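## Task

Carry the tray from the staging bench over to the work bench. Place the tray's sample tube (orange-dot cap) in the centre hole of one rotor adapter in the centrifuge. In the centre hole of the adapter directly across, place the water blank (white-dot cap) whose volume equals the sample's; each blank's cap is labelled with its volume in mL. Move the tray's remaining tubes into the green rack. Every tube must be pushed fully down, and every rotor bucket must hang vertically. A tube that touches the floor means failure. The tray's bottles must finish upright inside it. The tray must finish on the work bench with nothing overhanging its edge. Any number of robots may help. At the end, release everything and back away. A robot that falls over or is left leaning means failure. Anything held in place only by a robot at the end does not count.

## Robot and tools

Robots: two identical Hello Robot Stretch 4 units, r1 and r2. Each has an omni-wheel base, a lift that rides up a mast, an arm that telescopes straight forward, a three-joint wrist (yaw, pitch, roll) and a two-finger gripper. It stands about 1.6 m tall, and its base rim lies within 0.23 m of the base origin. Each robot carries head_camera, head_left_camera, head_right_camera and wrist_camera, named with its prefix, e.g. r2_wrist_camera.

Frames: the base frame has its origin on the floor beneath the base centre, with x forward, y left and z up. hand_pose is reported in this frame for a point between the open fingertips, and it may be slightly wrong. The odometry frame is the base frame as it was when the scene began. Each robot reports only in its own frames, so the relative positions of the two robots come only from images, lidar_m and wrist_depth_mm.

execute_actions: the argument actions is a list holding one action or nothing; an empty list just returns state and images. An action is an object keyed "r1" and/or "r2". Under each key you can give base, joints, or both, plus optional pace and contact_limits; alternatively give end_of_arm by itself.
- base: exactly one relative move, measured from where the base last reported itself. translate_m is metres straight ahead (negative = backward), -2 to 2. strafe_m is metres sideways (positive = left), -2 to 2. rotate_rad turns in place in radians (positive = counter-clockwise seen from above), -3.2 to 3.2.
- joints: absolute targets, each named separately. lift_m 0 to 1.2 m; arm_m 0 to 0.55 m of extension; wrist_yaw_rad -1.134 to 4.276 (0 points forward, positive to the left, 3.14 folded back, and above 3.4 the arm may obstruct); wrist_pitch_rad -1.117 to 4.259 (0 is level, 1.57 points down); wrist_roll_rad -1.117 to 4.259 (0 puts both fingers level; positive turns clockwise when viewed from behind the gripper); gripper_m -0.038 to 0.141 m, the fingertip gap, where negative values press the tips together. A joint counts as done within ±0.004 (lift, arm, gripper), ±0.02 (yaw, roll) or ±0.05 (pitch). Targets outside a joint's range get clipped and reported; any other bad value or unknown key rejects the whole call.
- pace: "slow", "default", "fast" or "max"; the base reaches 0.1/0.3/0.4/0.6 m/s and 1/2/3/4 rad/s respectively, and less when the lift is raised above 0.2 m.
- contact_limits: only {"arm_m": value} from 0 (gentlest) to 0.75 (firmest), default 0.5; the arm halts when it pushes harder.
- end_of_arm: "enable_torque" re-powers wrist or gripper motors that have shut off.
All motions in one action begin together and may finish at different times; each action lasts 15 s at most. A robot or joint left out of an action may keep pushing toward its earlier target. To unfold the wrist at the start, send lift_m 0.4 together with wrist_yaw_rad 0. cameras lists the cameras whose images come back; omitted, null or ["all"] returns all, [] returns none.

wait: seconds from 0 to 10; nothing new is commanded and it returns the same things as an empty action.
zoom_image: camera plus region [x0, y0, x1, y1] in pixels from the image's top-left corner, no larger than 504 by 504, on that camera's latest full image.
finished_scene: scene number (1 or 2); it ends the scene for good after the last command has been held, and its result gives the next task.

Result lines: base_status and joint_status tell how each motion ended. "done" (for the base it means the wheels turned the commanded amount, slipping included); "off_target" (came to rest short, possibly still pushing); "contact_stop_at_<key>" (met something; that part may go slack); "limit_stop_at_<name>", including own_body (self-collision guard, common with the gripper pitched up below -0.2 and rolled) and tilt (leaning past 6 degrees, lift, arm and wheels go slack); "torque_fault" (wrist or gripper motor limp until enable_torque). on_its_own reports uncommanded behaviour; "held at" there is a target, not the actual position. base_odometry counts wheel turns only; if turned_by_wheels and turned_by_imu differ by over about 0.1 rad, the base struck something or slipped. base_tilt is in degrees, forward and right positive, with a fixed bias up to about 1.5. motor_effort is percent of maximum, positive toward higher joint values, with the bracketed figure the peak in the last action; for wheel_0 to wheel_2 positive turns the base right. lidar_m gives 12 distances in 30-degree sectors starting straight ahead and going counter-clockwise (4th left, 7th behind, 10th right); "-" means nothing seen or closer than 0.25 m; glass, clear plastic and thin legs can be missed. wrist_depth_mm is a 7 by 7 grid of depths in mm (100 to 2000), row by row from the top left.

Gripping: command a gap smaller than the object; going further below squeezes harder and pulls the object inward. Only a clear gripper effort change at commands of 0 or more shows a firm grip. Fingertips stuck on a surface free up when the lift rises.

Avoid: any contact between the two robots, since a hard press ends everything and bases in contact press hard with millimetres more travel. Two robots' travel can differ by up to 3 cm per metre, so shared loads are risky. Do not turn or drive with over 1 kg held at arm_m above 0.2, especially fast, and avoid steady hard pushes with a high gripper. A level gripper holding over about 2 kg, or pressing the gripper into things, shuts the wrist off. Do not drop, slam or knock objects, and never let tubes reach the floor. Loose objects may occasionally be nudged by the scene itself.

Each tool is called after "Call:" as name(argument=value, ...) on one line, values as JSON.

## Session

Call:
execute_actions(actions=[], cameras=["r1_head_camera","r1_head_left_camera","r2_head_camera","r2_head_left_camera"])

Scene clock: 0.00 s.
r1.base_odometry: x=+0.000 y=+0.000 heading=+0.000 (m, m, rad; r1's odometry frame)
r1.turned_by_wheels: +0.000 (rad since the last result)
r1.turned_by_imu: +0.000 (rad since the last result)
r1.base_tilt: forward=-0.3 right=-0.1 (deg)
r1.lidar_m: 1.30 2.68 1.34 1.12 1.96 2.08 1.27 1.09 1.11 1.34 2.44 1.68
r1.base_status: not commanded
r1.joint_positions: lift_m=+0.153 arm_m=+0.001 wrist_yaw_rad=+3.217 wrist_pitch_rad=+0.011 wrist_roll_rad=-0.017 gripper_m=+0.057
r1.joint_status: not commanded
r1.motor_effort: lift_m=+19 arm_m=-1 wrist_yaw_rad=-1 wrist_pitch_rad=-7 wrist_roll_rad=+1 gripper_m=-1 wheel_0=+0 wheel_1=+0 wheel_2=+0 (%)
r1.hand_pose: x=-0.1226 y=+0.0654 z=+0.3281 quat_wxyz=(-0.038, -0.005, -0.009, +0.999) (m; r1's base frame)
r1.wrist_depth_mm: - 139 1499 1808 - - - / - 137 1464 1756 - - - / - 114 135 1708 - - - / - 116 141 1661 - - - / - 132 265 1576 - - - / 193 1118 1281 1499 211 1255 1118 / 206 1098 181 1025 866 798 809
r2.base_odometry: x=+0.000 y=+0.000 heading=+0.000 (m, m, rad; r2's odometry frame)
r2.turned_by_wheels: +0.000 (rad since the last result)
r2.turned_by_imu: +0.000 (rad since the last result)
r2.base_tilt: forward=+0.3 right=-0.1 (deg)
r2.lidar_m: 0.83 1.47 2.67 1.55 1.74 1.62 1.50 2.79 1.45 0.84 0.70 0.70
r2.base_status: not commanded
r2.joint_positions: lift_m=+0.287 arm_m=+0.000 wrist_yaw_rad=+3.121 wrist_pitch_rad=-0.016 wrist_roll_rad=-0.012 gripper_m=+0.057
r2.joint_status: not commanded
r2.motor_effort: lift_m=+20 arm_m=-1 wrist_yaw_rad=+0 wrist_pitch_rad=-8 wrist_roll_rad=+0 gripper_m=-5 wheel_0=+1 wheel_1=+0 wheel_2=-1 (%)
r2.hand_pose: x=-0.1158 y=+0.0932 z=+0.4694 quat_wxyz=(+0.010, +0.008, -0.006, +1.000) (m; r2's base frame)
r2.wrist_depth_mm: - 140 229 - - - - / - 110 140 - - - - / - 116 140 - - - - / 139 139 195 - - - - / - - - - - - - / 1366 1618 192 1756 211 - - / 1025 1042 1160 143 1160 1281 1336
pictures: r1_head_camera, r1_head_left_camera, r2_head_camera, r2_head_left_camera
Images, in order (width x height): r1_head_camera 420x560, r1_head_left_camera 420x672, r2_head_camera 420x560, r2_head_left_camera 420x672.

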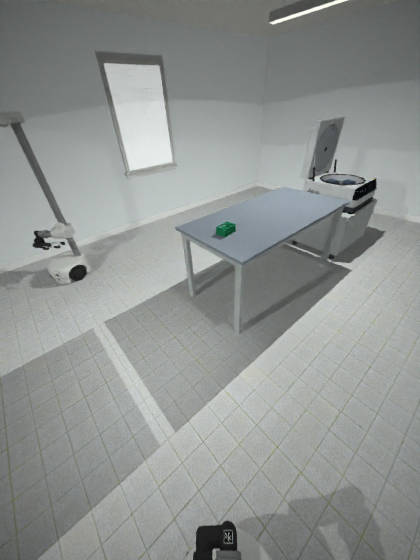

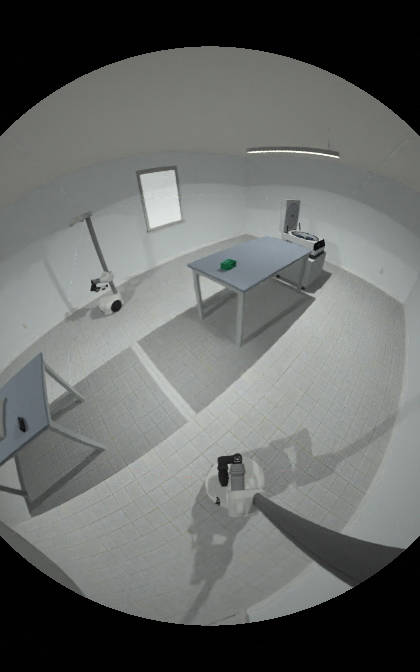

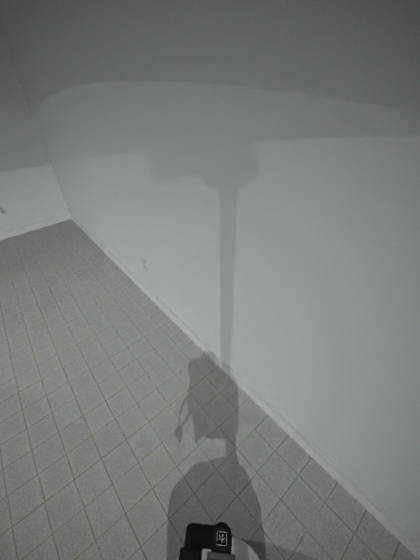

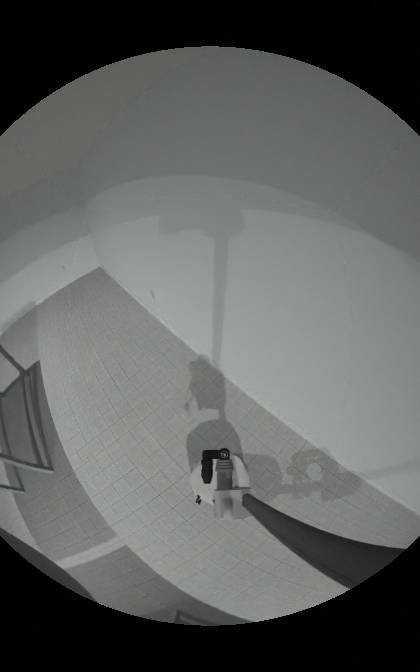

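Call:
execute_actions(actions=[{"r1":{"base":{"rotate_rad":0.74},"joints":{"lift_m":1.05,"wrist_yaw_rad":0}},"r2":{"base":{"rotate_rad":2.36},"joints":{"lift_m":1.05,"wrist_yaw_rad":0}}}], cameras=["r1_head_camera","r2_head_camera"])

Call:
execute_actions(actions=[{"r1":{"base":{"strafe_m":1.3},"joints":{"wrist_pitch_rad":1.0}},"r2":{"base":{"strafe_m":-1.6},"joints":{"wrist_pitch_rad":1.0}}}], cameras=["r1_head_camera","r2_head_camera"])

Scene clock: 5.10 s.
r1.base_odometry: x=+0.000 y=+0.000 heading=+0.740 (m, m, rad; r1's odometry frame)
r1.turned_by_wheels: +0.740 (rad since the last result)
r1.turned_by_imu: +0.739 (rad since the last result)
r1.base_tilt: forward=-0.3 right=+0.1 (deg)
r1.lidar_m: 2.45 1.13 1.21 4.25 1.60 1.17 1.13 1.16 1.59 3.42 1.30 1.35
r1.base_status: done
r1.joint_positions: lift_m=+1.050 arm_m=+0.001 wrist_yaw_rad=+0.000 wrist_pitch_rad=+0.012 wrist_roll_rad=-0.017 gripper_m=+0.057
r1.joint_status: all done
r1.motor_effort: lift_m=+21(22) arm_m=-1(1) wrist_yaw_rad=-1(7) wrist_pitch_rad=-8(8) wrist_roll_rad=+0(0) gripper_m=-2(1) wheel_0=-2(8) wheel_1=-1(8) wheel_2=-1(8) (%)
r1.hand_pose: x=+0.4601 y=-0.0874 z=+1.2247 quat_wxyz=(+1.000, -0.008, +0.006, +0.000) (m; r1's base frame)
r1.wrist_depth_mm: 1808 1921 - - - - - / - - - - - - - / - - - - - - - / - - - - - - - / - - - - - - - / - - - - 211 - - / - - 181 - - - -
r2.base_odometry: x=+0.000 y=+0.000 heading=+2.360 (m, m, rad; r2's odometry frame)
r2.turned_by_wheels: +2.360 (rad since the last result)
r2.turned_by_imu: +2.350 (rad since the last result)
r2.base_tilt: forward=+0.3 right=-0.2 (deg)
r2.lidar_m: 2.49 1.51 1.83 2.77 1.01 0.72 0.68 0.75 1.02 2.88 1.78 1.54
r2.base_status: done
r2.joint_positions: lift_m=+1.050 arm_m=+0.000 wrist_yaw_rad=+0.000 wrist_pitch_rad=-0.016 wrist_roll_rad=-0.012 gripper_m=+0.057
r2.joint_status: all done
r2.motor_effort: lift_m=+24(26) arm_m=-1(1) wrist_yaw_rad=-1(8) wrist_pitch_rad=-8(7) wrist_roll_rad=+1(0) gripper_m=-5(3) wheel_0=+0(7) wheel_1=-1(7) wheel_2=+0(10) (%)
r2.hand_pose: x=+0.4594 y=-0.0874 z=+1.2325 quat_wxyz=(+1.000, -0.006, -0.008, +0.000) (m; r2's base frame)
r2.wrist_depth_mm: - - - - - - - / - - - - - - - / - - - - - - - / - - - - - - - / - - - - - - - / 1430 - 191 - 211 - - / - - - 143 - 1618 1336
pictures: r1_head_camera, r2_head_camera
Images, in order (width x height): r1_head_camera 420x560, r2_head_camera 420x560.

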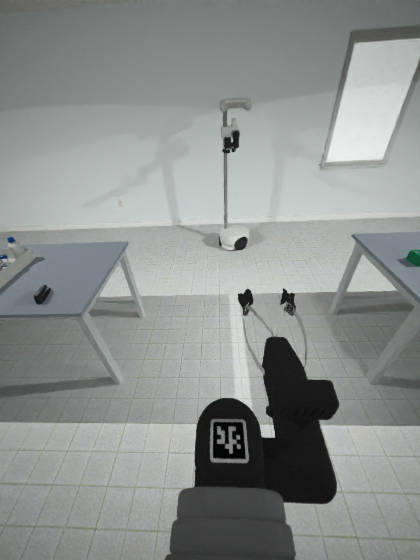

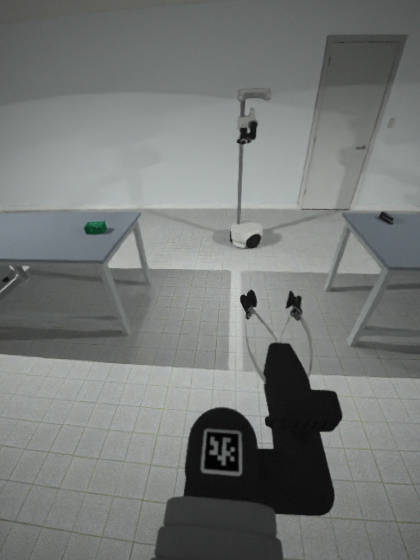

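Scene clock: 11.77 s.
r1.base_odometry: x=-0.876 y=+0.960 heading=+0.739 (m, m, rad; r1's odometry frame)
r1.turned_by_wheels: +0.000 (rad since the last result)
r1.turned_by_imu: -0.003 (rad since the last result)
r1.base_tilt: forward=-0.4 right=-0.1 (deg)
r1.lidar_m: 0.83 0.87 1.22 2.95 1.65 1.13 1.11 1.14 1.59 3.43 2.43 0.87
r1.base_status: done
r1.joint_positions: lift_m=+1.050 arm_m=+0.001 wrist_yaw_rad=+0.000 wrist_pitch_rad=+1.001 wrist_roll_rad=-0.017 gripper_m=+0.057
r1.joint_status: all done
r1.motor_effort: lift_m=+21(21) arm_m=-1(1) wrist_yaw_rad=+0(2) wrist_pitch_rad=-4(6) wrist_roll_rad=-1(1) gripper_m=-4(2) wheel_0=-1(7) wheel_1=-1(9) wheel_2=+0(1) (%)
r1.hand_pose: x=+0.3273 y=-0.0874 z=+0.9851 quat_wxyz=(+0.877, -0.007, +0.480, +0.004) (m; r1's base frame)
r1.wrist_depth_mm: 854 768 831 820 788 - - / 759 741 732 768 798 1808 1863 / 750 1618 1618 1661 1618 1661 1618 / 1537 1537 1499 1499 1464 1464 1430 / 1397 1336 1336 1336 1308 1308 1281 / 1255 1229 1229 1205 211 1182 1160 / 1160 1138 181 1118 1078 1098 1078
r2.base_odometry: x=+1.127 y=+1.136 heading=+2.360 (m, m, rad; r2's odometry frame)
r2.turned_by_wheels: +0.000 (rad since the last result)
r2.turned_by_imu: -0.008 (rad since the last result)
r2.base_tilt: forward=+0.3 right=-0.2 (deg)
r2.lidar_m: 1.23 1.29 2.69 2.90 1.01 0.76 0.69 0.74 1.01 2.77 2.93 1.31
r2.base_status: done
r2.joint_positions: lift_m=+1.050 arm_m=+0.000 wrist_yaw_rad=+0.000 wrist_pitch_rad=+1.001 wrist_roll_rad=-0.012 gripper_m=+0.057
r2.joint_status: all done
r2.motor_effort: lift_m=+23(24) arm_m=-1(1) wrist_yaw_rad=-1(1) wrist_pitch_rad=-3(4) wrist_roll_rad=+1(1) gripper_m=-2(4) wheel_0=-2(7) wheel_1=+0(9) wheel_2=+0(0) (%)
r2.hand_pose: x=+0.3265 y=-0.0874 z=+0.9850 quat_wxyz=(+0.877, -0.005, +0.480, +0.003) (m; r2's base frame)
r2.wrist_depth_mm: - 1921 - - - - - / 1708 1708 1708 1708 1808 1708 1808 / 1537 1537 1576 1576 1537 1537 1618 / 1366 1397 1366 1464 1397 1430 1464 / 1255 1281 1255 1281 1308 1308 1336 / 1138 1160 192 1182 212 1205 1205 / 1060 1078 1098 143 1078 1098 1098
pictures: r1_head_camera, r2_head_camera
Images, in order (width x height): r1_head_camera 420x560, r2_head_camera 420x560.

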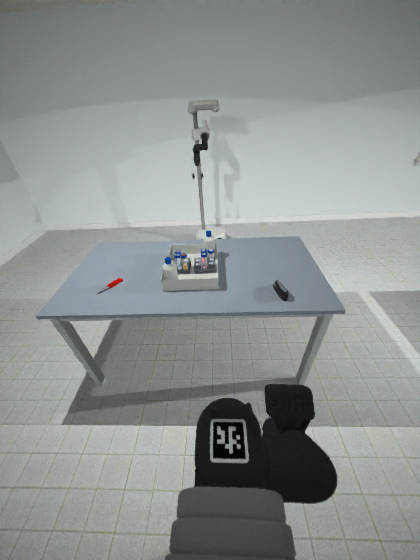

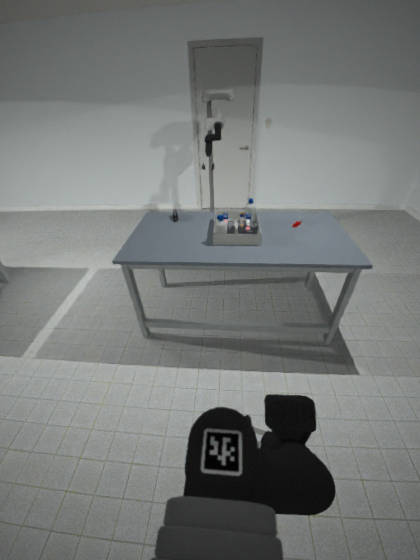

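Aligned well.

Call:
execute_actions(actions=[{"r1":{"base":{"strafe_m":0.24}},"r2":{"base":{"translate_m":0.5}}}], cameras=[])

Call:
execute_actions(actions=[{"r1":{"base":{"translate_m":0.53}},"r2":{"base":{"translate_m":0.43}}}], cameras=["r1_wrist_camera","r2_wrist_camera"])

Scene clock: 15.33 s.
r1.base_odometry: x=-1.038 y=+1.138 heading=+0.739 (m, m, rad; r1's odometry frame)
r1.turned_by_wheels: +0.000 (rad since the last result)
r1.turned_by_imu: +0.000 (rad since the last result)
r1.base_tilt: forward=-0.3 right=+0.1 (deg)
r1.lidar_m: 0.82 0.88 2.79 2.72 1.65 1.19 1.08 1.15 1.58 3.41 2.62 0.87
r1.base_status: done
r1.joint_positions: lift_m=+1.050 arm_m=+0.001 wrist_yaw_rad=+0.000 wrist_pitch_rad=+1.001 wrist_roll_rad=-0.017 gripper_m=+0.057
r1.joint_status: not commanded
r1.motor_effort: lift_m=+21(21) arm_m=-1(0) wrist_yaw_rad=-1(1) wrist_pitch_rad=-4(3) wrist_roll_rad=+0(1) gripper_m=-3(4) wheel_0=-1(17) wheel_1=+0(10) wheel_2=+1(0) (%)
r1.hand_pose: x=+0.3273 y=-0.0874 z=+0.9851 quat_wxyz=(+0.877, -0.007, +0.480, +0.004) (m; r1's base frame)
r1.wrist_depth_mm: 878 866 788 798 820 788 798 / 768 750 741 759 798 1756 1756 / 750 1618 1661 1661 1661 1618 1576 / 1537 1537 1499 1464 1464 1430 1430 / 1308 1366 1336 1336 1336 1308 1281 / 1205 1229 1229 1205 211 1182 1160 / 1160 1138 180 1118 1078 1060 1078
r2.base_odometry: x=+0.772 y=+1.488 heading=+2.360 (m, m, rad; r2's odometry frame)
r2.turned_by_wheels: +0.000 (rad since the last result)
r2.turned_by_imu: -0.003 (rad since the last result)
r2.base_tilt: forward=+0.3 right=-0.2 (deg)
r2.lidar_m: 0.74 0.79 2.51 3.01 1.74 1.28 1.20 1.24 1.73 2.80 1.09 0.79
r2.base_status: done
r2.joint_positions: lift_m=+1.050 arm_m=+0.000 wrist_yaw_rad=+0.000 wrist_pitch_rad=+1.001 wrist_roll_rad=-0.012 gripper_m=+0.057
r2.joint_status: not commanded
r2.motor_effort: lift_m=+23(23) arm_m=-1(1) wrist_yaw_rad=-1(1) wrist_pitch_rad=-3(5) wrist_roll_rad=+0(1) gripper_m=-3(4) wheel_0=+0(3) wheel_1=+1(7) wheel_2=+1(9) (%)
r2.hand_pose: x=+0.3265 y=-0.0874 z=+0.9850 quat_wxyz=(+0.877, -0.005, +0.480, +0.003) (m; r2's base frame)
r2.wrist_depth_mm: 715 715 732 732 741 750 768 / 741 732 676 676 668 668 683 / 1464 1537 1576 1537 1576 1576 1576 / 1366 1397 1397 1397 1430 1430 1008 / 1229 1281 1255 1255 1281 1255 1308 / 1160 1160 192 1205 211 1205 1182 / 1060 1042 1078 143 1078 1098 1160
pictures: none
No camera images: the call's "cameras" was empty. Leave "cameras" out to get every camera's image.

Scene clock: 18.60 s.
r1.base_odometry: x=-0.646 y=+1.495 heading=+0.740 (m, m, rad; r1's odometry frame)
r1.turned_by_wheels: +0.000 (rad since the last result)
r1.turned_by_imu: -0.003 (rad since the last result)
r1.base_tilt: forward=-0.3 right=+0.0 (deg)
r1.lidar_m: 0.31 0.35 0.46 2.73 2.40 1.74 1.63 1.69 2.31 2.52 0.46 0.33
r1.base_status: done
r1.joint_positions: lift_m=+1.050 arm_m=+0.001 wrist_yaw_rad=+0.000 wrist_pitch_rad=+1.001 wrist_roll_rad=-0.017 gripper_m=+0.057
r1.joint_status: not commanded
r1.motor_effort: lift_m=+21(21) arm_m=-1(1) wrist_yaw_rad=+0(1) wrist_pitch_rad=-5(5) wrist_roll_rad=+0(0) gripper_m=-4(3) wheel_0=+2(9) wheel_1=+0(4) wheel_2=+2(10) (%)
r1.hand_pose: x=+0.3272 y=-0.0874 z=+0.9851 quat_wxyz=(+0.877, -0.007, +0.480, +0.004) (m; r1's base frame)
r1.wrist_depth_mm: - - 1205 627 798 809 778 / 759 732 676 615 699 699 691 / 654 621 554 585 615 603 603 / 574 427 539 549 530 539 525 / 512 488 473 484 488 484 477 / 459 459 455 452 211 439 433 / 421 418 181 413 407 415 960
r2.base_odometry: x=+0.467 y=+1.791 heading=+2.360 (m, m, rad; r2's odometry frame)
r2.turned_by_wheels: +0.000 (rad since the last result)
r2.turned_by_imu: -0.002 (rad since the last result)
r2.base_tilt: forward=+0.3 right=-0.2 (deg)
r2.lidar_m: 0.32 0.35 0.47 2.41 2.36 1.73 1.62 1.70 2.30 2.82 0.49 0.33
r2.base_status: done
r2.joint_positions: lift_m=+1.050 arm_m=+0.000 wrist_yaw_rad=+0.000 wrist_pitch_rad=+1.001 wrist_roll_rad=-0.012 gripper_m=+0.057
r2.joint_status: not commanded
r2.motor_effort: lift_m=+23(23) arm_m=-1(1) wrist_yaw_rad=-1(1) wrist_pitch_rad=-3(5) wrist_roll_rad=+0(0) gripper_m=-5(5) wheel_0=-1(2) wheel_1=-1(4) wheel_2=+2(9) (%)
r2.hand_pose: x=+0.3265 y=-0.0874 z=+0.9850 quat_wxyz=(+0.877, -0.005, +0.480, +0.003) (m; r2's base frame)
r2.wrist_depth_mm: 715 732 691 683 707 750 768 / 640 647 569 603 647 668 676 / 564 569 480 580 569 591 603 / 508 504 512 512 517 535 535 / 462 469 473 477 480 484 484 / 436 436 191 436 211 439 445 / 1060 946 960 143 917 421 788
pictures: r1_wrist_camera, r2_wrist_camera
Images, in order (width x height): r1_wrist_camera 616x392, r2_wrist_camera 616x392.

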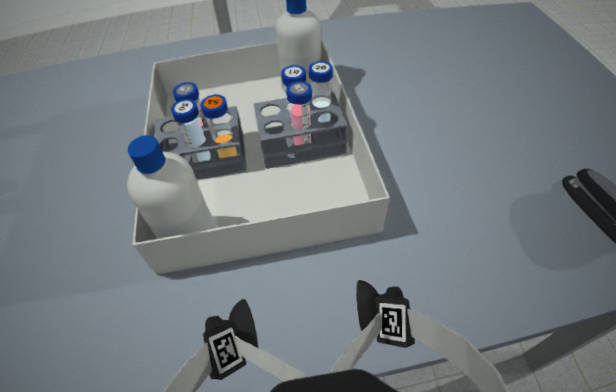

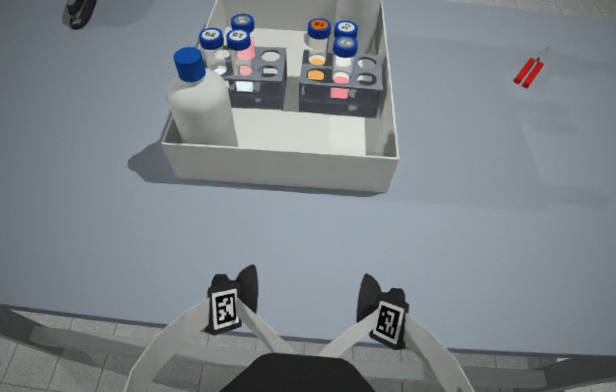

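Call:
zoom_image(camera="r1_wrist_camera", region=[140, 50, 360, 190])

Call:
execute_actions(actions=[{"r1":{"joints":{"wrist_pitch_rad":1.4,"wrist_roll_rad":1.5,"arm_m":0.28,"gripper_m":0.08,"lift_m":0.99}},"r2":{"base":{"translate_m":0.02},"joints":{"wrist_pitch_rad":1.4,"wrist_roll_rad":1.57,"arm_m":0.29,"gripper_m":0.08,"lift_m":0.99}}}], cameras=["r1_wrist_camera","r2_wrist_camera"])

Region (140, 50, 360, 190) of r1_wrist_camera's 616x392 image, scaled by 2.291; it fills the top 321 rows of this view, and the rest is white.

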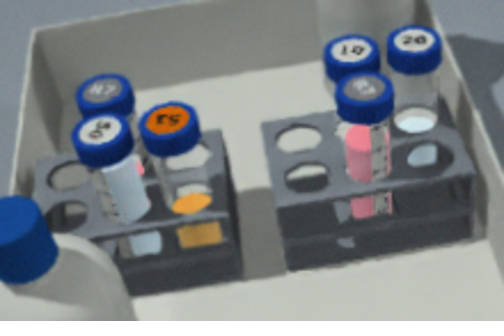

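Scene clock: 22.70 s.
r1.base_odometry: x=-0.646 y=+1.495 heading=+0.740 (m, m, rad; r1's odometry frame)
r1.turned_by_wheels: +0.000 (rad since the last result)
r1.turned_by_imu: +0.000 (rad since the last result)
r1.base_tilt: forward=-0.3 right=-0.1 (deg)
r1.lidar_m: 0.31 0.32 0.46 2.72 2.40 1.73 1.63 1.71 2.34 2.51 0.47 0.34
r1.base_status: not commanded
r1.joint_positions: lift_m=+0.990 arm_m=+0.279 wrist_yaw_rad=+0.000 wrist_pitch_rad=+1.400 wrist_roll_rad=+1.500 gripper_m=+0.080
r1.joint_status: all done
r1.motor_effort: lift_m=+16(18) arm_m=+7(6) wrist_yaw_rad=-1(0) wrist_pitch_rad=-2(2) wrist_roll_rad=+0(6) gripper_m=-2(0) wheel_0=+2(2) wheel_1=+0(0) wheel_2=+1(1) (%)
r1.hand_pose: x=+0.4987 y=-0.0874 z=+0.8841 quat_wxyz=(+0.560, +0.521, +0.472, -0.439) (m; r1's base frame)
r1.wrist_depth_mm: 389 377 366 353 342 1060 1060 / 382 373 362 351 340 336 1025 / 382 368 355 347 338 332 1025 / 309 338 351 343 334 327 820 / 257 327 347 338 330 324 809 / 303 327 342 336 213 320 798 / 359 342 185 330 324 310 991
r2.base_odometry: x=+0.453 y=+1.805 heading=+2.360 (m, m, rad; r2's odometry frame)
r2.turned_by_wheels: +0.000 (rad since the last result)
r2.turned_by_imu: +0.000 (rad since the last result)
r2.base_tilt: forward=+0.3 right=-0.2 (deg)
r2.lidar_m: 0.29 0.31 0.46 2.40 2.40 1.74 1.65 1.75 2.32 2.80 0.47 0.31
r2.base_status: done
r2.joint_positions: lift_m=+0.990 arm_m=+0.289 wrist_yaw_rad=+0.000 wrist_pitch_rad=+1.400 wrist_roll_rad=+1.570 gripper_m=+0.080
r2.joint_status: all done
r2.motor_effort: lift_m=+15(21) arm_m=+5(5) wrist_yaw_rad=-1(0) wrist_pitch_rad=-1(3) wrist_roll_rad=+2(6) gripper_m=-2(3) wheel_0=+1(3) wheel_1=+0(5) wheel_2=+0(7) (%)
r2.hand_pose: x=+0.5090 y=-0.0874 z=+0.8843 quat_wxyz=(+0.541, +0.540, +0.456, -0.455) (m; r2's base frame)
r2.wrist_depth_mm: 397 379 364 351 342 327 991 / 397 379 364 349 338 325 991 / 389 370 359 347 334 322 1008 / 322 364 357 340 334 322 831 / 315 343 353 343 330 319 798 / 342 353 193 342 211 317 798 / 317 322 351 143 325 314 778
pictures: r1_wrist_camera, r2_wrist_camera
Images, in order (width x height): r1_wrist_camera 616x392, r2_wrist_camera 616x392.

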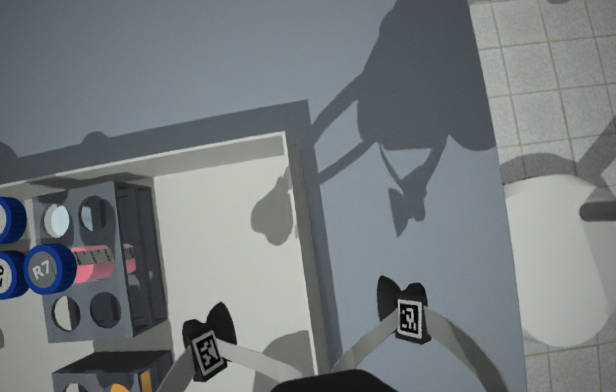

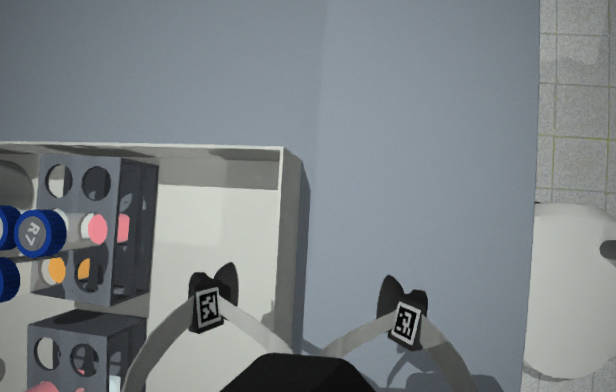

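Sample matches 20 mL.

Call:
execute_actions(actions=[{"r1":{"joints":{"arm_m":0.284,"lift_m":0.915}},"r2":{"joints":{"arm_m":0.318,"lift_m":0.915}}}], cameras=["r1_wrist_camera","r2_wrist_camera"])

Scene clock: 24.23 s.
r1.base_odometry: x=-0.646 y=+1.495 heading=+0.740 (m, m, rad; r1's odometry frame)
r1.turned_by_wheels: +0.000 (rad since the last result)
r1.turned_by_imu: +0.000 (rad since the last result)
r1.base_tilt: forward=-0.4 right=+0.0 (deg)
r1.lidar_m: 0.31 0.34 0.47 2.71 2.40 1.75 1.63 1.69 2.30 2.52 0.46 0.34
r1.base_status: not commanded
r1.joint_positions: lift_m=+0.915 arm_m=+0.283 wrist_yaw_rad=+0.000 wrist_pitch_rad=+1.400 wrist_roll_rad=+1.500 gripper_m=+0.080
r1.joint_status: all done
r1.motor_effort: lift_m=+16(16) arm_m=+6(8) wrist_yaw_rad=-1(1) wrist_pitch_rad=-2(2) wrist_roll_rad=+1(1) gripper_m=-1(2) wheel_0=+2(2) wheel_1=+0(0) wheel_2=+2(1) (%)
r1.hand_pose: x=+0.5027 y=-0.0874 z=+0.8091 quat_wxyz=(+0.560, +0.521, +0.472, -0.439) (m; r1's base frame)
r1.wrist_depth_mm: 303 294 285 277 268 263 976 / 301 291 282 273 266 258 960 / 294 262 263 270 264 256 960 / 255 281 274 267 263 254 500 / 224 277 271 264 259 251 248 / 248 274 267 262 213 248 243 / 224 272 184 211 252 244 242
r2.base_odometry: x=+0.453 y=+1.805 heading=+2.360 (m, m, rad; r2's odometry frame)
r2.turned_by_wheels: +0.000 (rad since the last result)
r2.turned_by_imu: +0.000 (rad since the last result)
r2.base_tilt: forward=+0.3 right=-0.2 (deg)
r2.lidar_m: 0.29 0.32 0.41 2.40 2.37 1.71 1.65 1.71 2.36 2.81 0.47 0.32
r2.base_status: not commanded
r2.joint_positions: lift_m=+0.915 arm_m=+0.317 wrist_yaw_rad=+0.000 wrist_pitch_rad=+1.400 wrist_roll_rad=+1.570 gripper_m=+0.080
r2.joint_status: all done
r2.motor_effort: lift_m=+16(17) arm_m=+5(7) wrist_yaw_rad=+0(1) wrist_pitch_rad=+1(0) wrist_roll_rad=+1(2) gripper_m=-5(2) wheel_0=+1(1) wheel_1=+0(0) wheel_2=+0(0) (%)
r2.hand_pose: x=+0.5370 y=-0.0874 z=+0.8092 quat_wxyz=(+0.541, +0.540, +0.456, -0.455) (m; r2's base frame)
r2.wrist_depth_mm: 314 298 286 274 266 255 248 / 310 297 285 273 263 253 246 / 238 266 276 268 263 253 245 / 236 286 278 268 260 250 244 / 236 286 276 266 259 251 242 / 237 282 192 264 211 248 242 / 259 281 274 142 255 245 240
pictures: r1_wrist_camera, r2_wrist_camera
Images, in order (width x height): r1_wrist_camera 616x392, r2_wrist_camera 616x392.

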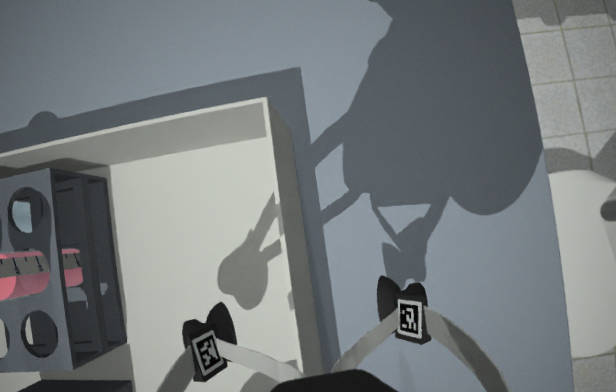

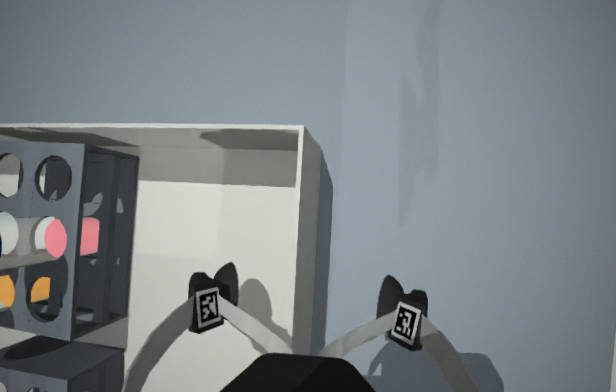

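Call:
execute_actions(actions=[{"r1":{"joints":{"gripper_m":-0.035}},"r2":{"joints":{"gripper_m":-0.035}}}], cameras=[])

Call:
execute_actions(actions=[{"r1":{"joints":{"lift_m":1.06},"pace":"slow"},"r2":{"joints":{"lift_m":1.06},"pace":"slow"}}], cameras=[])

Call:
execute_actions(actions=[{"r1":{"base":{"strafe_m":-0.8}},"r2":{"base":{"strafe_m":0.8}}}], cameras=["r2_wrist_camera"])

Scene clock: 26.60 s.
r1.base_odometry: x=-0.646 y=+1.495 heading=+0.740 (m, m, rad; r1's odometry frame)
r1.turned_by_wheels: +0.000 (rad since the last result)
r1.turned_by_imu: +0.000 (rad since the last result)
r1.base_tilt: forward=-0.3 right=+0.1 (deg)
r1.lidar_m: 0.30 0.32 0.46 2.73 2.41 1.72 1.64 1.67 2.33 2.50 0.47 0.34
r1.base_status: not commanded
r1.joint_positions: lift_m=+0.915 arm_m=+0.283 wrist_yaw_rad=+0.002 wrist_pitch_rad=+1.398 wrist_roll_rad=+1.500 gripper_m=-0.035
r1.joint_status: all done
r1.motor_effort: lift_m=+19(19) arm_m=+5(6) wrist_yaw_rad=-6(6) wrist_pitch_rad=+5(6) wrist_roll_rad=-1(1) gripper_m=-18(17) wheel_0=+2(2) wheel_1=+0(0) wheel_2=+1(1) (%)
r1.hand_pose: x=+0.5038 y=-0.0873 z=+0.8090 quat_wxyz=(+0.561, +0.521, +0.471, -0.438) (m; r1's base frame)
r1.wrist_depth_mm: 301 293 283 274 266 259 960 / 300 290 279 272 264 257 960 / 259 242 259 267 262 256 946 / 254 277 268 265 259 253 496 / 221 273 265 262 257 250 246 / 246 268 263 202 252 247 242 / 224 266 171 196 213 241 -
r2.base_odometry: x=+0.453 y=+1.805 heading=+2.360 (m, m, rad; r2's odometry frame)
r2.turned_by_wheels: +0.000 (rad since the last result)
r2.turned_by_imu: +0.000 (rad since the last result)
r2.base_tilt: forward=+0.3 right=-0.2 (deg)
r2.lidar_m: 0.30 0.32 0.44 2.42 2.39 1.73 1.65 1.72 2.36 2.80 0.46 0.30
r2.base_status: not commanded
r2.joint_positions: lift_m=+0.915 arm_m=+0.317 wrist_yaw_rad=+0.002 wrist_pitch_rad=+1.396 wrist_roll_rad=+1.570 gripper_m=-0.034
r2.joint_status: all done
r2.motor_effort: lift_m=+19(19) arm_m=+4(5) wrist_yaw_rad=-7(7) wrist_pitch_rad=+11(13) wrist_roll_rad=+1(2) gripper_m=-23(25) wheel_0=+1(1) wheel_1=+0(0) wheel_2=+0(0) (%)
r2.hand_pose: x=+0.5386 y=-0.0873 z=+0.8092 quat_wxyz=(+0.543, +0.541, +0.455, -0.454) (m; r2's base frame)
r2.wrist_depth_mm: 307 296 283 273 264 253 246 / 306 296 283 271 262 251 244 / 230 276 267 264 260 251 243 / 229 278 270 264 259 249 242 / 229 276 270 263 258 248 241 / 232 277 182 198 253 246 240 / 254 251 267 180 214 243 238
pictures: none
No camera images: the call's "cameras" was empty. Leave "cameras" out to get every camera's image.

Scene clock: 28.60 s.
r1.base_odometry: x=-0.646 y=+1.495 heading=+0.740 (m, m, rad; r1's odometry frame)
r1.turned_by_wheels: +0.000 (rad since the last result)
r1.turned_by_imu: +0.000 (rad since the last result)
r1.base_tilt: forward=-0.5 right=-0.1 (deg)
r1.lidar_m: 0.30 0.33 0.46 2.70 2.39 1.74 1.63 1.69 2.32 2.51 0.46 0.34
r1.base_status: not commanded
r1.joint_positions: lift_m=+1.059 arm_m=+0.283 wrist_yaw_rad=+0.002 wrist_pitch_rad=+1.398 wrist_roll_rad=+1.500 gripper_m=-0.035
r1.joint_status: all done
r1.motor_effort: lift_m=+25(26) arm_m=+5(5) wrist_yaw_rad=-6(6) wrist_pitch_rad=+6(6) wrist_roll_rad=+0(1) gripper_m=-18(19) wheel_0=+2(2) wheel_1=-1(0) wheel_2=+2(2) (%)
r1.hand_pose: x=+0.5038 y=-0.0873 z=+0.9535 quat_wxyz=(+0.560, +0.521, +0.471, -0.438) (m; r1's base frame)
r1.wrist_depth_mm: 459 449 436 424 413 1118 1118 / 459 449 430 418 407 1118 1098 / 263 250 258 413 404 1098 1078 / 253 279 271 407 399 394 891 / 222 274 266 264 397 389 878 / 247 270 263 202 389 384 866 / 223 266 171 194 282 377 1060
r2.base_odometry: x=+0.453 y=+1.805 heading=+2.360 (m, m, rad; r2's odometry frame)
r2.turned_by_wheels: +0.000 (rad since the last result)
r2.turned_by_imu: +0.000 (rad since the last result)
r2.base_tilt: forward=+0.4 right=-0.2 (deg)
r2.lidar_m: 0.30 0.33 0.45 2.40 2.39 1.74 1.64 1.72 2.36 2.80 0.47 0.31
r2.base_status: not commanded
r2.joint_positions: lift_m=+1.059 arm_m=+0.317 wrist_yaw_rad=+0.002 wrist_pitch_rad=+1.396 wrist_roll_rad=+1.570 gripper_m=-0.034
r2.joint_status: all done
r2.motor_effort: lift_m=+28(29) arm_m=+3(4) wrist_yaw_rad=-7(8) wrist_pitch_rad=+11(12) wrist_roll_rad=+1(1) gripper_m=-22(20) wheel_0=+1(1) wheel_1=+0(0) wheel_2=+0(1) (%)
r2.hand_pose: x=+0.5386 y=-0.0873 z=+0.9535 quat_wxyz=(+0.543, +0.541, +0.455, -0.454) (m; r2's base frame)
r2.wrist_depth_mm: 477 459 436 424 407 387 1078 / 473 452 436 418 402 384 1042 / 233 276 266 263 399 387 1042 / 228 277 270 262 397 384 878 / 228 277 270 264 397 382 854 / 232 277 181 198 389 379 842 / 253 251 270 180 282 373 854
pictures: none
No camera images: the call's "cameras" was empty. Leave "cameras" out to get every camera's image.

Scene clock: 32.60 s.
r1.base_odometry: x=-0.107 y=+0.904 heading=+0.740 (m, m, rad; r1's odometry frame)
r1.turned_by_wheels: +0.000 (rad since the last result)
r1.turned_by_imu: +0.006 (rad since the last result)
r1.base_tilt: forward=-0.2 right=+0.0 (deg)
r1.lidar_m: 0.32 0.34 0.47 1.31 2.37 1.72 1.64 1.71 2.33 1.70 1.74 0.52
r1.base_status: done
r1.joint_positions: lift_m=+1.060 arm_m=+0.283 wrist_yaw_rad=+0.001 wrist_pitch_rad=+1.399 wrist_roll_rad=+1.501 gripper_m=-0.035
r1.joint_status: not commanded
r1.motor_effort: lift_m=+24(25) arm_m=+5(5) wrist_yaw_rad=-4(6) wrist_pitch_rad=+2(5) wrist_roll_rad=-3(1) gripper_m=-19(19) wheel_0=+2(3) wheel_1=-1(8) wheel_2=+2(2) (%)
r1.hand_pose: x=+0.5035 y=-0.0874 z=+0.9535 quat_wxyz=(+0.560, +0.521, +0.471, -0.439) (m; r1's base frame)
r1.wrist_depth_mm: 1308 1255 1229 1205 1182 1138 1098 / 1308 1255 1205 1182 1160 1118 1078 / 246 250 260 1160 1138 1138 1078 / 253 278 271 1160 1118 1098 891 / 221 273 267 262 1138 904 878 / 248 270 263 206 621 891 878 / 215 266 171 195 281 377 1060
r2.base_odometry: x=-0.111 y=+1.237 heading=+2.360 (m, m, rad; r2's odometry frame)
r2.turned_by_wheels: +0.000 (rad since the last result)
r2.turned_by_imu: +0.004 (rad since the last result)
r2.base_tilt: forward=+0.4 right=-0.1 (deg)
r2.lidar_m: 0.33 3.18 1.62 1.62 2.37 1.72 1.65 1.74 2.36 1.33 0.48 0.31
r2.base_status: done
r2.joint_positions: lift_m=+1.059 arm_m=+0.317 wrist_yaw_rad=+0.002 wrist_pitch_rad=+1.398 wrist_roll_rad=+1.570 gripper_m=-0.034
r2.joint_status: not commanded
r2.motor_effort: lift_m=+27(28) arm_m=+4(4) wrist_yaw_rad=-6(8) wrist_pitch_rad=+7(10) wrist_roll_rad=+1(1) gripper_m=-23(20) wheel_0=+1(9) wheel_1=-3(7) wheel_2=+2(1) (%)
r2.hand_pose: x=+0.5381 y=-0.0873 z=+0.9534 quat_wxyz=(+0.542, +0.541, +0.456, -0.454) (m; r2's base frame)
r2.wrist_depth_mm: 466 455 439 424 404 389 1042 / 473 455 436 418 399 389 1060 / 226 252 267 264 402 389 1042 / 228 277 270 263 397 384 878 / 228 276 270 264 399 382 842 / 228 277 181 197 1098 946 866 / 252 257 270 154 647 1060 854
pictures: r2_wrist_camera
Images, in order (width x height): r2_wrist_camera 616x392.

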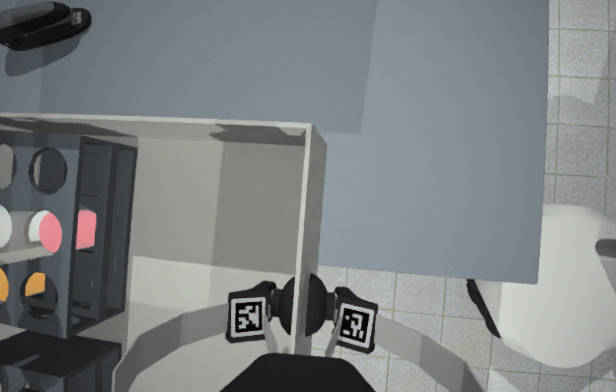

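Call:
execute_actions(actions=[{"r1":{"base":{"strafe_m":-1.3}},"r2":{"base":{"strafe_m":1.28}}}], cameras=["r2_head_left_camera"])

Scene clock: 38.60 s.
r1.base_odometry: x=+0.770 y=-0.056 heading=+0.740 (m, m, rad; r1's odometry frame)
r1.turned_by_wheels: +0.000 (rad since the last result)
r1.turned_by_imu: +0.008 (rad since the last result)
r1.base_tilt: forward=-0.4 right=-0.2 (deg)
r1.lidar_m: 0.47 3.20 1.32 1.32 2.34 1.74 1.65 1.70 2.34 1.34 0.51 0.50
r1.base_status: done
r1.joint_positions: lift_m=+1.060 arm_m=+0.283 wrist_yaw_rad=+0.001 wrist_pitch_rad=+1.400 wrist_roll_rad=+1.501 gripper_m=-0.035
r1.joint_status: not commanded
r1.motor_effort: lift_m=+24(24) arm_m=+5(5) wrist_yaw_rad=-4(4) wrist_pitch_rad=+0(1) wrist_roll_rad=-3(1) gripper_m=-19(17) wheel_0=+0(7) wheel_1=+1(6) wheel_2=+1(2) (%)
r1.hand_pose: x=+0.5032 y=-0.0874 z=+0.9535 quat_wxyz=(+0.560, +0.521, +0.471, -0.439) (m; r1's base frame)
r1.wrist_depth_mm: 462 459 1205 1182 1138 1138 1118 / 699 1281 1229 1205 1138 1138 1098 / 260 248 256 1160 1138 1098 1098 / 252 279 271 1138 1118 1098 878 / 223 274 268 264 1118 891 878 / 245 268 263 206 1098 946 866 / 216 267 172 190 634 1060 1042
r2.base_odometry: x=-1.012 y=+0.328 heading=+2.360 (m, m, rad; r2's odometry frame)
r2.turned_by_wheels: +0.000 (rad since the last result)
r2.turned_by_imu: +0.004 (rad since the last result)
r2.base_tilt: forward=+0.4 right=-0.2 (deg)
r2.lidar_m: 0.48 0.44 0.43 1.21 2.40 1.72 1.66 1.74 2.40 1.38 1.40 0.52
r2.base_status: done
r2.joint_positions: lift_m=+1.059 arm_m=+0.317 wrist_yaw_rad=+0.002 wrist_pitch_rad=+1.399 wrist_roll_rad=+1.570 gripper_m=-0.034
r2.joint_status: not commanded
r2.motor_effort: lift_m=+27(27) arm_m=+3(3) wrist_yaw_rad=-6(7) wrist_pitch_rad=+3(6) wrist_roll_rad=+0(2) gripper_m=-22(25) wheel_0=+1(10) wheel_1=-2(10) wheel_2=+1(0) (%)
r2.hand_pose: x=+0.5378 y=-0.0873 z=+0.9534 quat_wxyz=(+0.542, +0.540, +0.456, -0.454) (m; r2's base frame)
r2.wrist_depth_mm: 1336 1255 1255 1205 1138 1118 1078 / 1336 1281 1229 1160 1138 1118 1078 / 228 274 266 265 1138 1098 1060 / 227 276 268 263 1138 1098 1042 / 228 276 270 264 1138 917 854 / 235 277 181 200 1118 931 854 / 248 262 271 181 175 1042 842
pictures: r2_head_left_camera
Images, in order (width x height): r2_head_left_camera 420x672.

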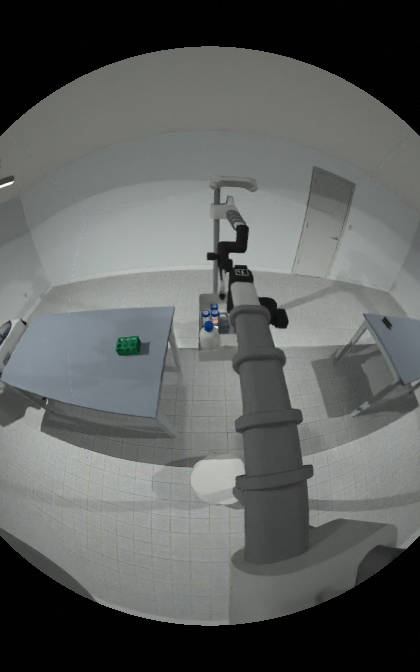

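Call:
execute_actions(actions=[{"r1":{"base":{"strafe_m":-1.02}},"r2":{"base":{"strafe_m":1.0}}}], cameras=["r2_wrist_camera"])

Call:
execute_actions(actions=[{"r1":{"joints":{"lift_m":0.913},"pace":"slow"},"r2":{"joints":{"lift_m":0.913},"pace":"slow"}}], cameras=[])

Call:
execute_actions(actions=[{"r1":{"joints":{"gripper_m":0.055}},"r2":{"joints":{"gripper_m":0.055}}}], cameras=[])

Call:
execute_actions(actions=[{"r1":{"joints":{"lift_m":1.1}},"r2":{"joints":{"lift_m":1.1}}}], cameras=[])

Call:
execute_actions(actions=[{"r1":{"joints":{"arm_m":0.46,"wrist_pitch_rad":1.57,"wrist_roll_rad":-0.05},"pace":"slow"},"r2":{"base":{"strafe_m":-0.35},"joints":{"arm_m":0.25,"wrist_pitch_rad":1.57,"wrist_roll_rad":0}}}], cameras=["r2_head_left_camera","r1_wrist_camera","r2_wrist_camera"])

Scene clock: 44.33 s.
r1.base_odometry: x=+1.457 y=-0.809 heading=+0.740 (m, m, rad; r1's odometry frame)
r1.turned_by_wheels: +0.000 (rad since the last result)
r1.turned_by_imu: +0.006 (rad since the last result)
r1.base_tilt: forward=-0.4 right=+0.0 (deg)
r1.lidar_m: 0.31 0.35 0.49 2.33 2.36 1.73 1.65 1.72 2.35 1.27 0.47 0.32
r1.base_status: done
r1.joint_positions: lift_m=+1.060 arm_m=+0.283 wrist_yaw_rad=+0.001 wrist_pitch_rad=+1.401 wrist_roll_rad=+1.500 gripper_m=-0.035
r1.joint_status: not commanded
r1.motor_effort: lift_m=+24(24) arm_m=+5(5) wrist_yaw_rad=-3(4) wrist_pitch_rad=-5(8) wrist_roll_rad=-1(3) gripper_m=-18(20) wheel_0=+1(11) wheel_1=+1(10) wheel_2=+1(2) (%)
r1.hand_pose: x=+0.5028 y=-0.0874 z=+0.9534 quat_wxyz=(+0.559, +0.521, +0.472, -0.439) (m; r1's base frame)
r1.wrist_depth_mm: 462 452 433 424 410 1118 1118 / 459 442 430 421 404 1118 1078 / 449 253 252 407 402 1078 1078 / 257 281 273 407 399 891 891 / 225 274 268 265 397 891 878 / 220 270 264 204 387 384 866 / 233 267 172 190 282 144 1042
r2.base_odometry: x=-1.716 y=-0.382 heading=+2.360 (m, m, rad; r2's odometry frame)
r2.turned_by_wheels: +0.000 (rad since the last result)
r2.turned_by_imu: +0.004 (rad since the last result)
r2.base_tilt: forward=+0.3 right=-0.3 (deg)
r2.lidar_m: 0.28 0.30 0.41 1.42 2.37 1.70 1.67 1.77 2.39 2.39 0.40 0.30
r2.base_status: done
r2.joint_positions: lift_m=+1.059 arm_m=+0.317 wrist_yaw_rad=+0.002 wrist_pitch_rad=+1.400 wrist_roll_rad=+1.569 gripper_m=-0.034
r2.joint_status: not commanded
r2.motor_effort: lift_m=+27(27) arm_m=+3(3) wrist_yaw_rad=-6(6) wrist_pitch_rad=-1(7) wrist_roll_rad=+2(2) gripper_m=-21(22) wheel_0=+1(7) wheel_1=+0(7) wheel_2=+1(0) (%)
r2.hand_pose: x=+0.5374 y=-0.0873 z=+0.9533 quat_wxyz=(+0.542, +0.540, +0.456, -0.455) (m; r2's base frame)
r2.wrist_depth_mm: 473 455 436 421 404 392 1042 / 473 452 433 418 404 387 1060 / 235 273 264 407 399 387 1025 / 238 276 267 263 399 384 854 / 228 276 270 263 397 384 842 / 236 276 180 200 389 379 854 / 250 262 271 181 175 377 842
pictures: r2_wrist_camera
Images, in order (width x height): r2_wrist_camera 616x392.

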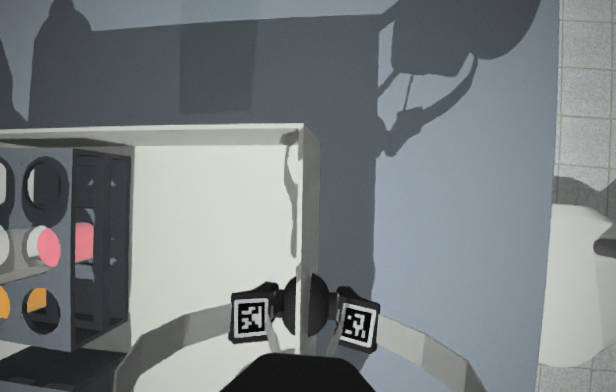

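Scene clock: 46.33 s.
r1.base_odometry: x=+1.457 y=-0.809 heading=+0.740 (m, m, rad; r1's odometry frame)
r1.turned_by_wheels: +0.000 (rad since the last result)
r1.turned_by_imu: +0.000 (rad since the last result)
r1.base_tilt: forward=-0.4 right=+0.1 (deg)
r1.lidar_m: 0.30 0.35 0.48 2.34 2.35 1.71 1.65 1.73 2.36 1.25 0.47 0.31
r1.base_status: not commanded
r1.joint_positions: lift_m=+0.913 arm_m=+0.283 wrist_yaw_rad=+0.001 wrist_pitch_rad=+1.401 wrist_roll_rad=+1.500 gripper_m=-0.035
r1.joint_status: all done
r1.motor_effort: lift_m=+19(22) arm_m=+5(5) wrist_yaw_rad=-4(4) wrist_pitch_rad=-5(5) wrist_roll_rad=+0(0) gripper_m=-19(18) wheel_0=+1(1) wheel_1=+1(1) wheel_2=+1(1) (%)
r1.hand_pose: x=+0.5028 y=-0.0874 z=+0.8068 quat_wxyz=(+0.560, +0.521, +0.472, -0.439) (m; r1's base frame)
r1.wrist_depth_mm: 296 290 279 272 264 258 976 / 296 286 277 270 263 255 960 / 287 246 257 264 259 253 960 / 253 276 267 263 257 250 741 / 238 272 266 259 255 249 492 / 240 268 263 204 252 246 242 / 230 266 172 189 212 144 239
r2.base_odometry: x=-1.716 y=-0.382 heading=+2.360 (m, m, rad; r2's odometry frame)
r2.turned_by_wheels: +0.000 (rad since the last result)
r2.turned_by_imu: +0.000 (rad since the last result)
r2.base_tilt: forward=+0.3 right=-0.2 (deg)
r2.lidar_m: 0.29 0.31 0.44 1.47 2.38 1.71 1.67 1.76 2.38 2.39 0.44 0.32
r2.base_status: not commanded
r2.joint_positions: lift_m=+0.913 arm_m=+0.317 wrist_yaw_rad=+0.002 wrist_pitch_rad=+1.400 wrist_roll_rad=+1.569 gripper_m=-0.034
r2.joint_status: all done
r2.motor_effort: lift_m=+19(24) arm_m=+3(3) wrist_yaw_rad=-6(6) wrist_pitch_rad=-2(1) wrist_roll_rad=+2(2) gripper_m=-23(22) wheel_0=+1(1) wheel_1=+0(0) wheel_2=+0(0) (%)
r2.hand_pose: x=+0.5374 y=-0.0873 z=+0.8070 quat_wxyz=(+0.542, +0.540, +0.456, -0.455) (m; r2's base frame)
r2.wrist_depth_mm: 306 294 279 270 260 250 244 / 304 291 279 270 259 251 243 / 232 278 270 264 257 247 242 / 230 279 271 264 255 248 240 / 231 278 271 263 256 246 240 / 238 277 180 201 251 245 238 / 251 264 267 181 176 241 237
pictures: none
No camera images: the call's "cameras" was empty. Leave "cameras" out to get every camera's image.

Scene clock: 47.93 s.
r1.base_odometry: x=+1.457 y=-0.809 heading=+0.740 (m, m, rad; r1's odometry frame)
r1.turned_by_wheels: +0.000 (rad since the last result)
r1.turned_by_imu: +0.000 (rad since the last result)
r1.base_tilt: forward=-0.3 right=-0.3 (deg)
r1.lidar_m: 0.31 0.36 0.48 2.34 2.35 1.71 1.65 1.72 2.36 1.25 0.48 0.34
r1.base_status: not commanded
r1.joint_positions: lift_m=+0.913 arm_m=+0.283 wrist_yaw_rad=+0.000 wrist_pitch_rad=+1.401 wrist_roll_rad=+1.500 gripper_m=+0.055
r1.joint_status: all done
r1.motor_effort: lift_m=+19(19) arm_m=+5(5) wrist_yaw_rad=+0(4) wrist_pitch_rad=-3(9) wrist_roll_rad=+0(1) gripper_m=-2(20) wheel_0=+1(1) wheel_1=+0(1) wheel_2=+1(1) (%)
r1.hand_pose: x=+0.5029 y=-0.0874 z=+0.8068 quat_wxyz=(+0.559, +0.521, +0.471, -0.439) (m; r1's base frame)
r1.wrist_depth_mm: 300 293 283 273 266 259 960 / 298 290 281 272 265 257 960 / 294 253 253 266 262 254 960 / 255 278 272 264 259 251 741 / 223 274 268 262 257 249 492 / 220 272 266 259 210 246 243 / 248 270 182 226 249 241 240
r2.base_odometry: x=-1.716 y=-0.382 heading=+2.360 (m, m, rad; r2's odometry frame)
r2.turned_by_wheels: +0.000 (rad since the last result)
r2.turned_by_imu: +0.000 (rad since the last result)
r2.base_tilt: forward=+0.3 right=-0.1 (deg)
r2.lidar_m: 0.28 0.31 0.43 1.44 2.38 1.68 1.67 1.75 2.40 2.38 0.42 0.31
r2.base_status: not commanded
r2.joint_positions: lift_m=+0.913 arm_m=+0.317 wrist_yaw_rad=+0.000 wrist_pitch_rad=+1.401 wrist_roll_rad=+1.570 gripper_m=+0.055
r2.joint_status: all done
r2.motor_effort: lift_m=+19(19) arm_m=+3(3) wrist_yaw_rad=-1(6) wrist_pitch_rad=-2(6) wrist_roll_rad=+2(3) gripper_m=-3(20) wheel_0=+1(1) wheel_1=+0(0) wheel_2=+0(0) (%)
r2.hand_pose: x=+0.5371 y=-0.0874 z=+0.8070 quat_wxyz=(+0.541, +0.540, +0.456, -0.455) (m; r2's base frame)
r2.wrist_depth_mm: 309 298 285 273 263 253 245 / 307 294 282 271 262 251 244 / 282 279 271 265 259 250 244 / 234 283 276 264 257 249 242 / 232 282 274 265 257 248 240 / 233 281 193 264 211 247 240 / 255 271 271 143 253 244 239
pictures: none
No camera images: the call's "cameras" was empty. Leave "cameras" out to get every camera's image.

Scene clock: 49.80 s.
r1.base_odometry: x=+1.457 y=-0.809 heading=+0.740 (m, m, rad; r1's odometry frame)
r1.turned_by_wheels: +0.000 (rad since the last result)
r1.turned_by_imu: +0.000 (rad since the last result)
r1.base_tilt: forward=-0.4 right=+0.0 (deg)
r1.lidar_m: 0.32 0.34 0.47 2.33 2.35 1.72 1.65 1.69 2.36 1.25 0.46 0.33
r1.base_status: not commanded
r1.joint_positions: lift_m=+1.100 arm_m=+0.283 wrist_yaw_rad=+0.000 wrist_pitch_rad=+1.401 wrist_roll_rad=+1.500 gripper_m=+0.055
r1.joint_status: all done
r1.motor_effort: lift_m=+21(23) arm_m=+5(5) wrist_yaw_rad=+0(0) wrist_pitch_rad=-3(3) wrist_roll_rad=+0(1) gripper_m=-3(1) wheel_0=+1(1) wheel_1=+1(1) wheel_2=+1(1) (%)
r1.hand_pose: x=+0.5029 y=-0.0874 z=+0.9937 quat_wxyz=(+0.559, +0.521, +0.471, -0.439) (m; r1's base frame)
r1.wrist_depth_mm: 512 496 484 466 455 1182 1138 / 512 492 480 462 449 1160 1118 / 500 488 473 455 445 1138 1138 / 492 466 462 452 439 931 946 / 404 353 455 442 436 917 904 / 477 462 452 442 210 904 904 / 462 466 181 436 424 421 1098
r2.base_odometry: x=-1.716 y=-0.382 heading=+2.360 (m, m, rad; r2's odometry frame)
r2.turned_by_wheels: +0.000 (rad since the last result)
r2.turned_by_imu: +0.000 (rad since the last result)
r2.base_tilt: forward=+0.2 right=-0.2 (deg)
r2.lidar_m: 0.28 0.31 0.43 1.43 2.40 1.72 1.66 1.75 2.39 2.36 0.43 0.29
r2.base_status: not commanded
r2.joint_positions: lift_m=+1.100 arm_m=+0.317 wrist_yaw_rad=+0.000 wrist_pitch_rad=+1.401 wrist_roll_rad=+1.570 gripper_m=+0.055
r2.joint_status: all done
r2.motor_effort: lift_m=+25(26) arm_m=+4(3) wrist_yaw_rad=-1(1) wrist_pitch_rad=-2(1) wrist_roll_rad=+1(1) gripper_m=-5(3) wheel_0=+1(1) wheel_1=+0(0) wheel_2=+0(1) (%)
r2.hand_pose: x=+0.5372 y=-0.0874 z=+0.9935 quat_wxyz=(+0.541, +0.540, +0.456, -0.455) (m; r2's base frame)
r2.wrist_depth_mm: 525 504 480 462 445 427 1118 / 521 500 480 462 442 430 1098 / 517 496 477 455 442 424 1098 / 389 466 462 449 436 421 1078 / 469 364 459 452 439 421 904 / 480 480 193 445 211 415 891 / 477 407 452 143 433 413 1078
pictures: none
No camera images: the call's "cameras" was empty. Leave "cameras" out to get every camera's image.

Scene clock: 52.83 s.
r1.base_odometry: x=+1.457 y=-0.809 heading=+0.740 (m, m, rad; r1's odometry frame)
r1.turned_by_wheels: +0.000 (rad since the last result)
r1.turned_by_imu: +0.000 (rad since the last result)
r1.base_tilt: forward=-0.3 right=-0.1 (deg)
r1.lidar_m: 0.31 0.34 0.48 2.34 2.34 1.72 1.65 1.71 2.34 1.26 0.46 0.33
r1.base_status: not commanded
r1.joint_positions: lift_m=+1.100 arm_m=+0.459 wrist_yaw_rad=+0.000 wrist_pitch_rad=+1.570 wrist_roll_rad=-0.050 gripper_m=+0.055
r1.joint_status: all done
r1.motor_effort: lift_m=+21(21) arm_m=+6(7) wrist_yaw_rad=-1(0) wrist_pitch_rad=+0(1) wrist_roll_rad=-1(6) gripper_m=-3(1) wheel_0=+1(1) wheel_1=+1(0) wheel_2=+1(1) (%)
r1.hand_pose: x=+0.6300 y=-0.0874 z=+0.9895 quat_wxyz=(+0.707, -0.018, +0.707, +0.018) (m; r1's base frame)
r1.wrist_depth_mm: 452 459 462 322 473 480 484 / 445 430 449 370 466 473 480 / 439 439 445 455 462 466 473 / 433 418 442 384 399 459 462 / 427 370 377 384 445 455 459 / 424 424 430 433 210 449 452 / 418 410 181 433 402 439 445
r2.base_odometry: x=-1.470 y=-0.133 heading=+2.360 (m, m, rad; r2's odometry frame)
r2.turned_by_wheels: +0.000 (rad since the last result)
r2.turned_by_imu: +0.000 (rad since the last result)
r2.base_tilt: forward=+0.4 right=-0.2 (deg)
r2.lidar_m: 0.28 0.30 0.42 1.21 2.36 1.69 1.66 1.73 2.40 2.01 0.44 0.30
r2.base_status: done
r2.joint_positions: lift_m=+1.100 arm_m=+0.251 wrist_yaw_rad=+0.000 wrist_pitch_rad=+1.570 wrist_roll_rad=+0.000 gripper_m=+0.055
r2.joint_status: all done
r2.motor_effort: lift_m=+23(24) arm_m=-5(4) wrist_yaw_rad=+0(1) wrist_pitch_rad=-1(6) wrist_roll_rad=-1(5) gripper_m=-3(2) wheel_0=-1(10) wheel_1=+0(7) wheel_2=+0(1) (%)
r2.hand_pose: x=+0.4220 y=-0.0874 z=+0.9895 quat_wxyz=(+0.707, +0.000, +0.707, +0.000) (m; r2's base frame)
r2.wrist_depth_mm: 452 452 452 442 421 445 1205 / 452 452 445 445 449 445 1205 / 452 452 452 452 445 445 1182 / 452 452 449 445 449 445 1182 / 452 449 452 445 445 442 1182 / 449 449 193 449 211 445 1182 / 1205 1229 991 143 1182 1182 1160
pictures: r1_wrist_camera, r2_head_left_camera, r2_wrist_camera
Images, in order (width x height): r1_wrist_camera 616x392, r2_head_left_camera 420x672, r2_wrist_camera 616x392.

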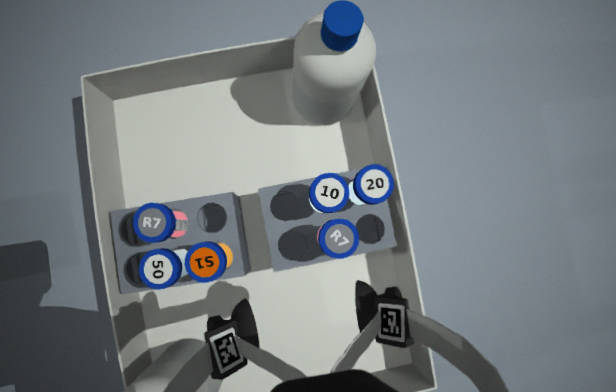

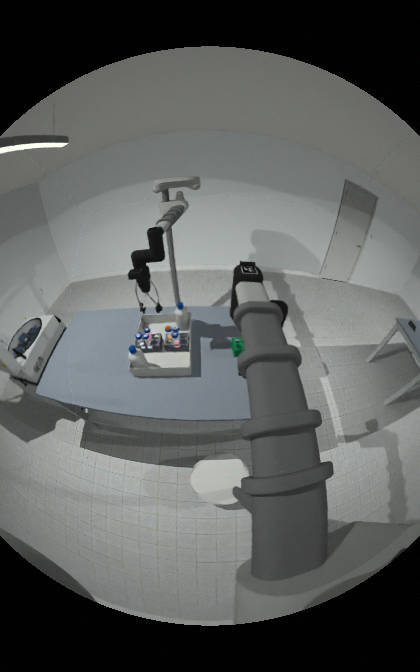

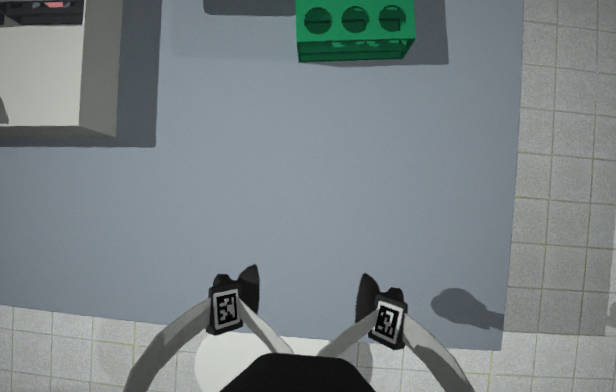

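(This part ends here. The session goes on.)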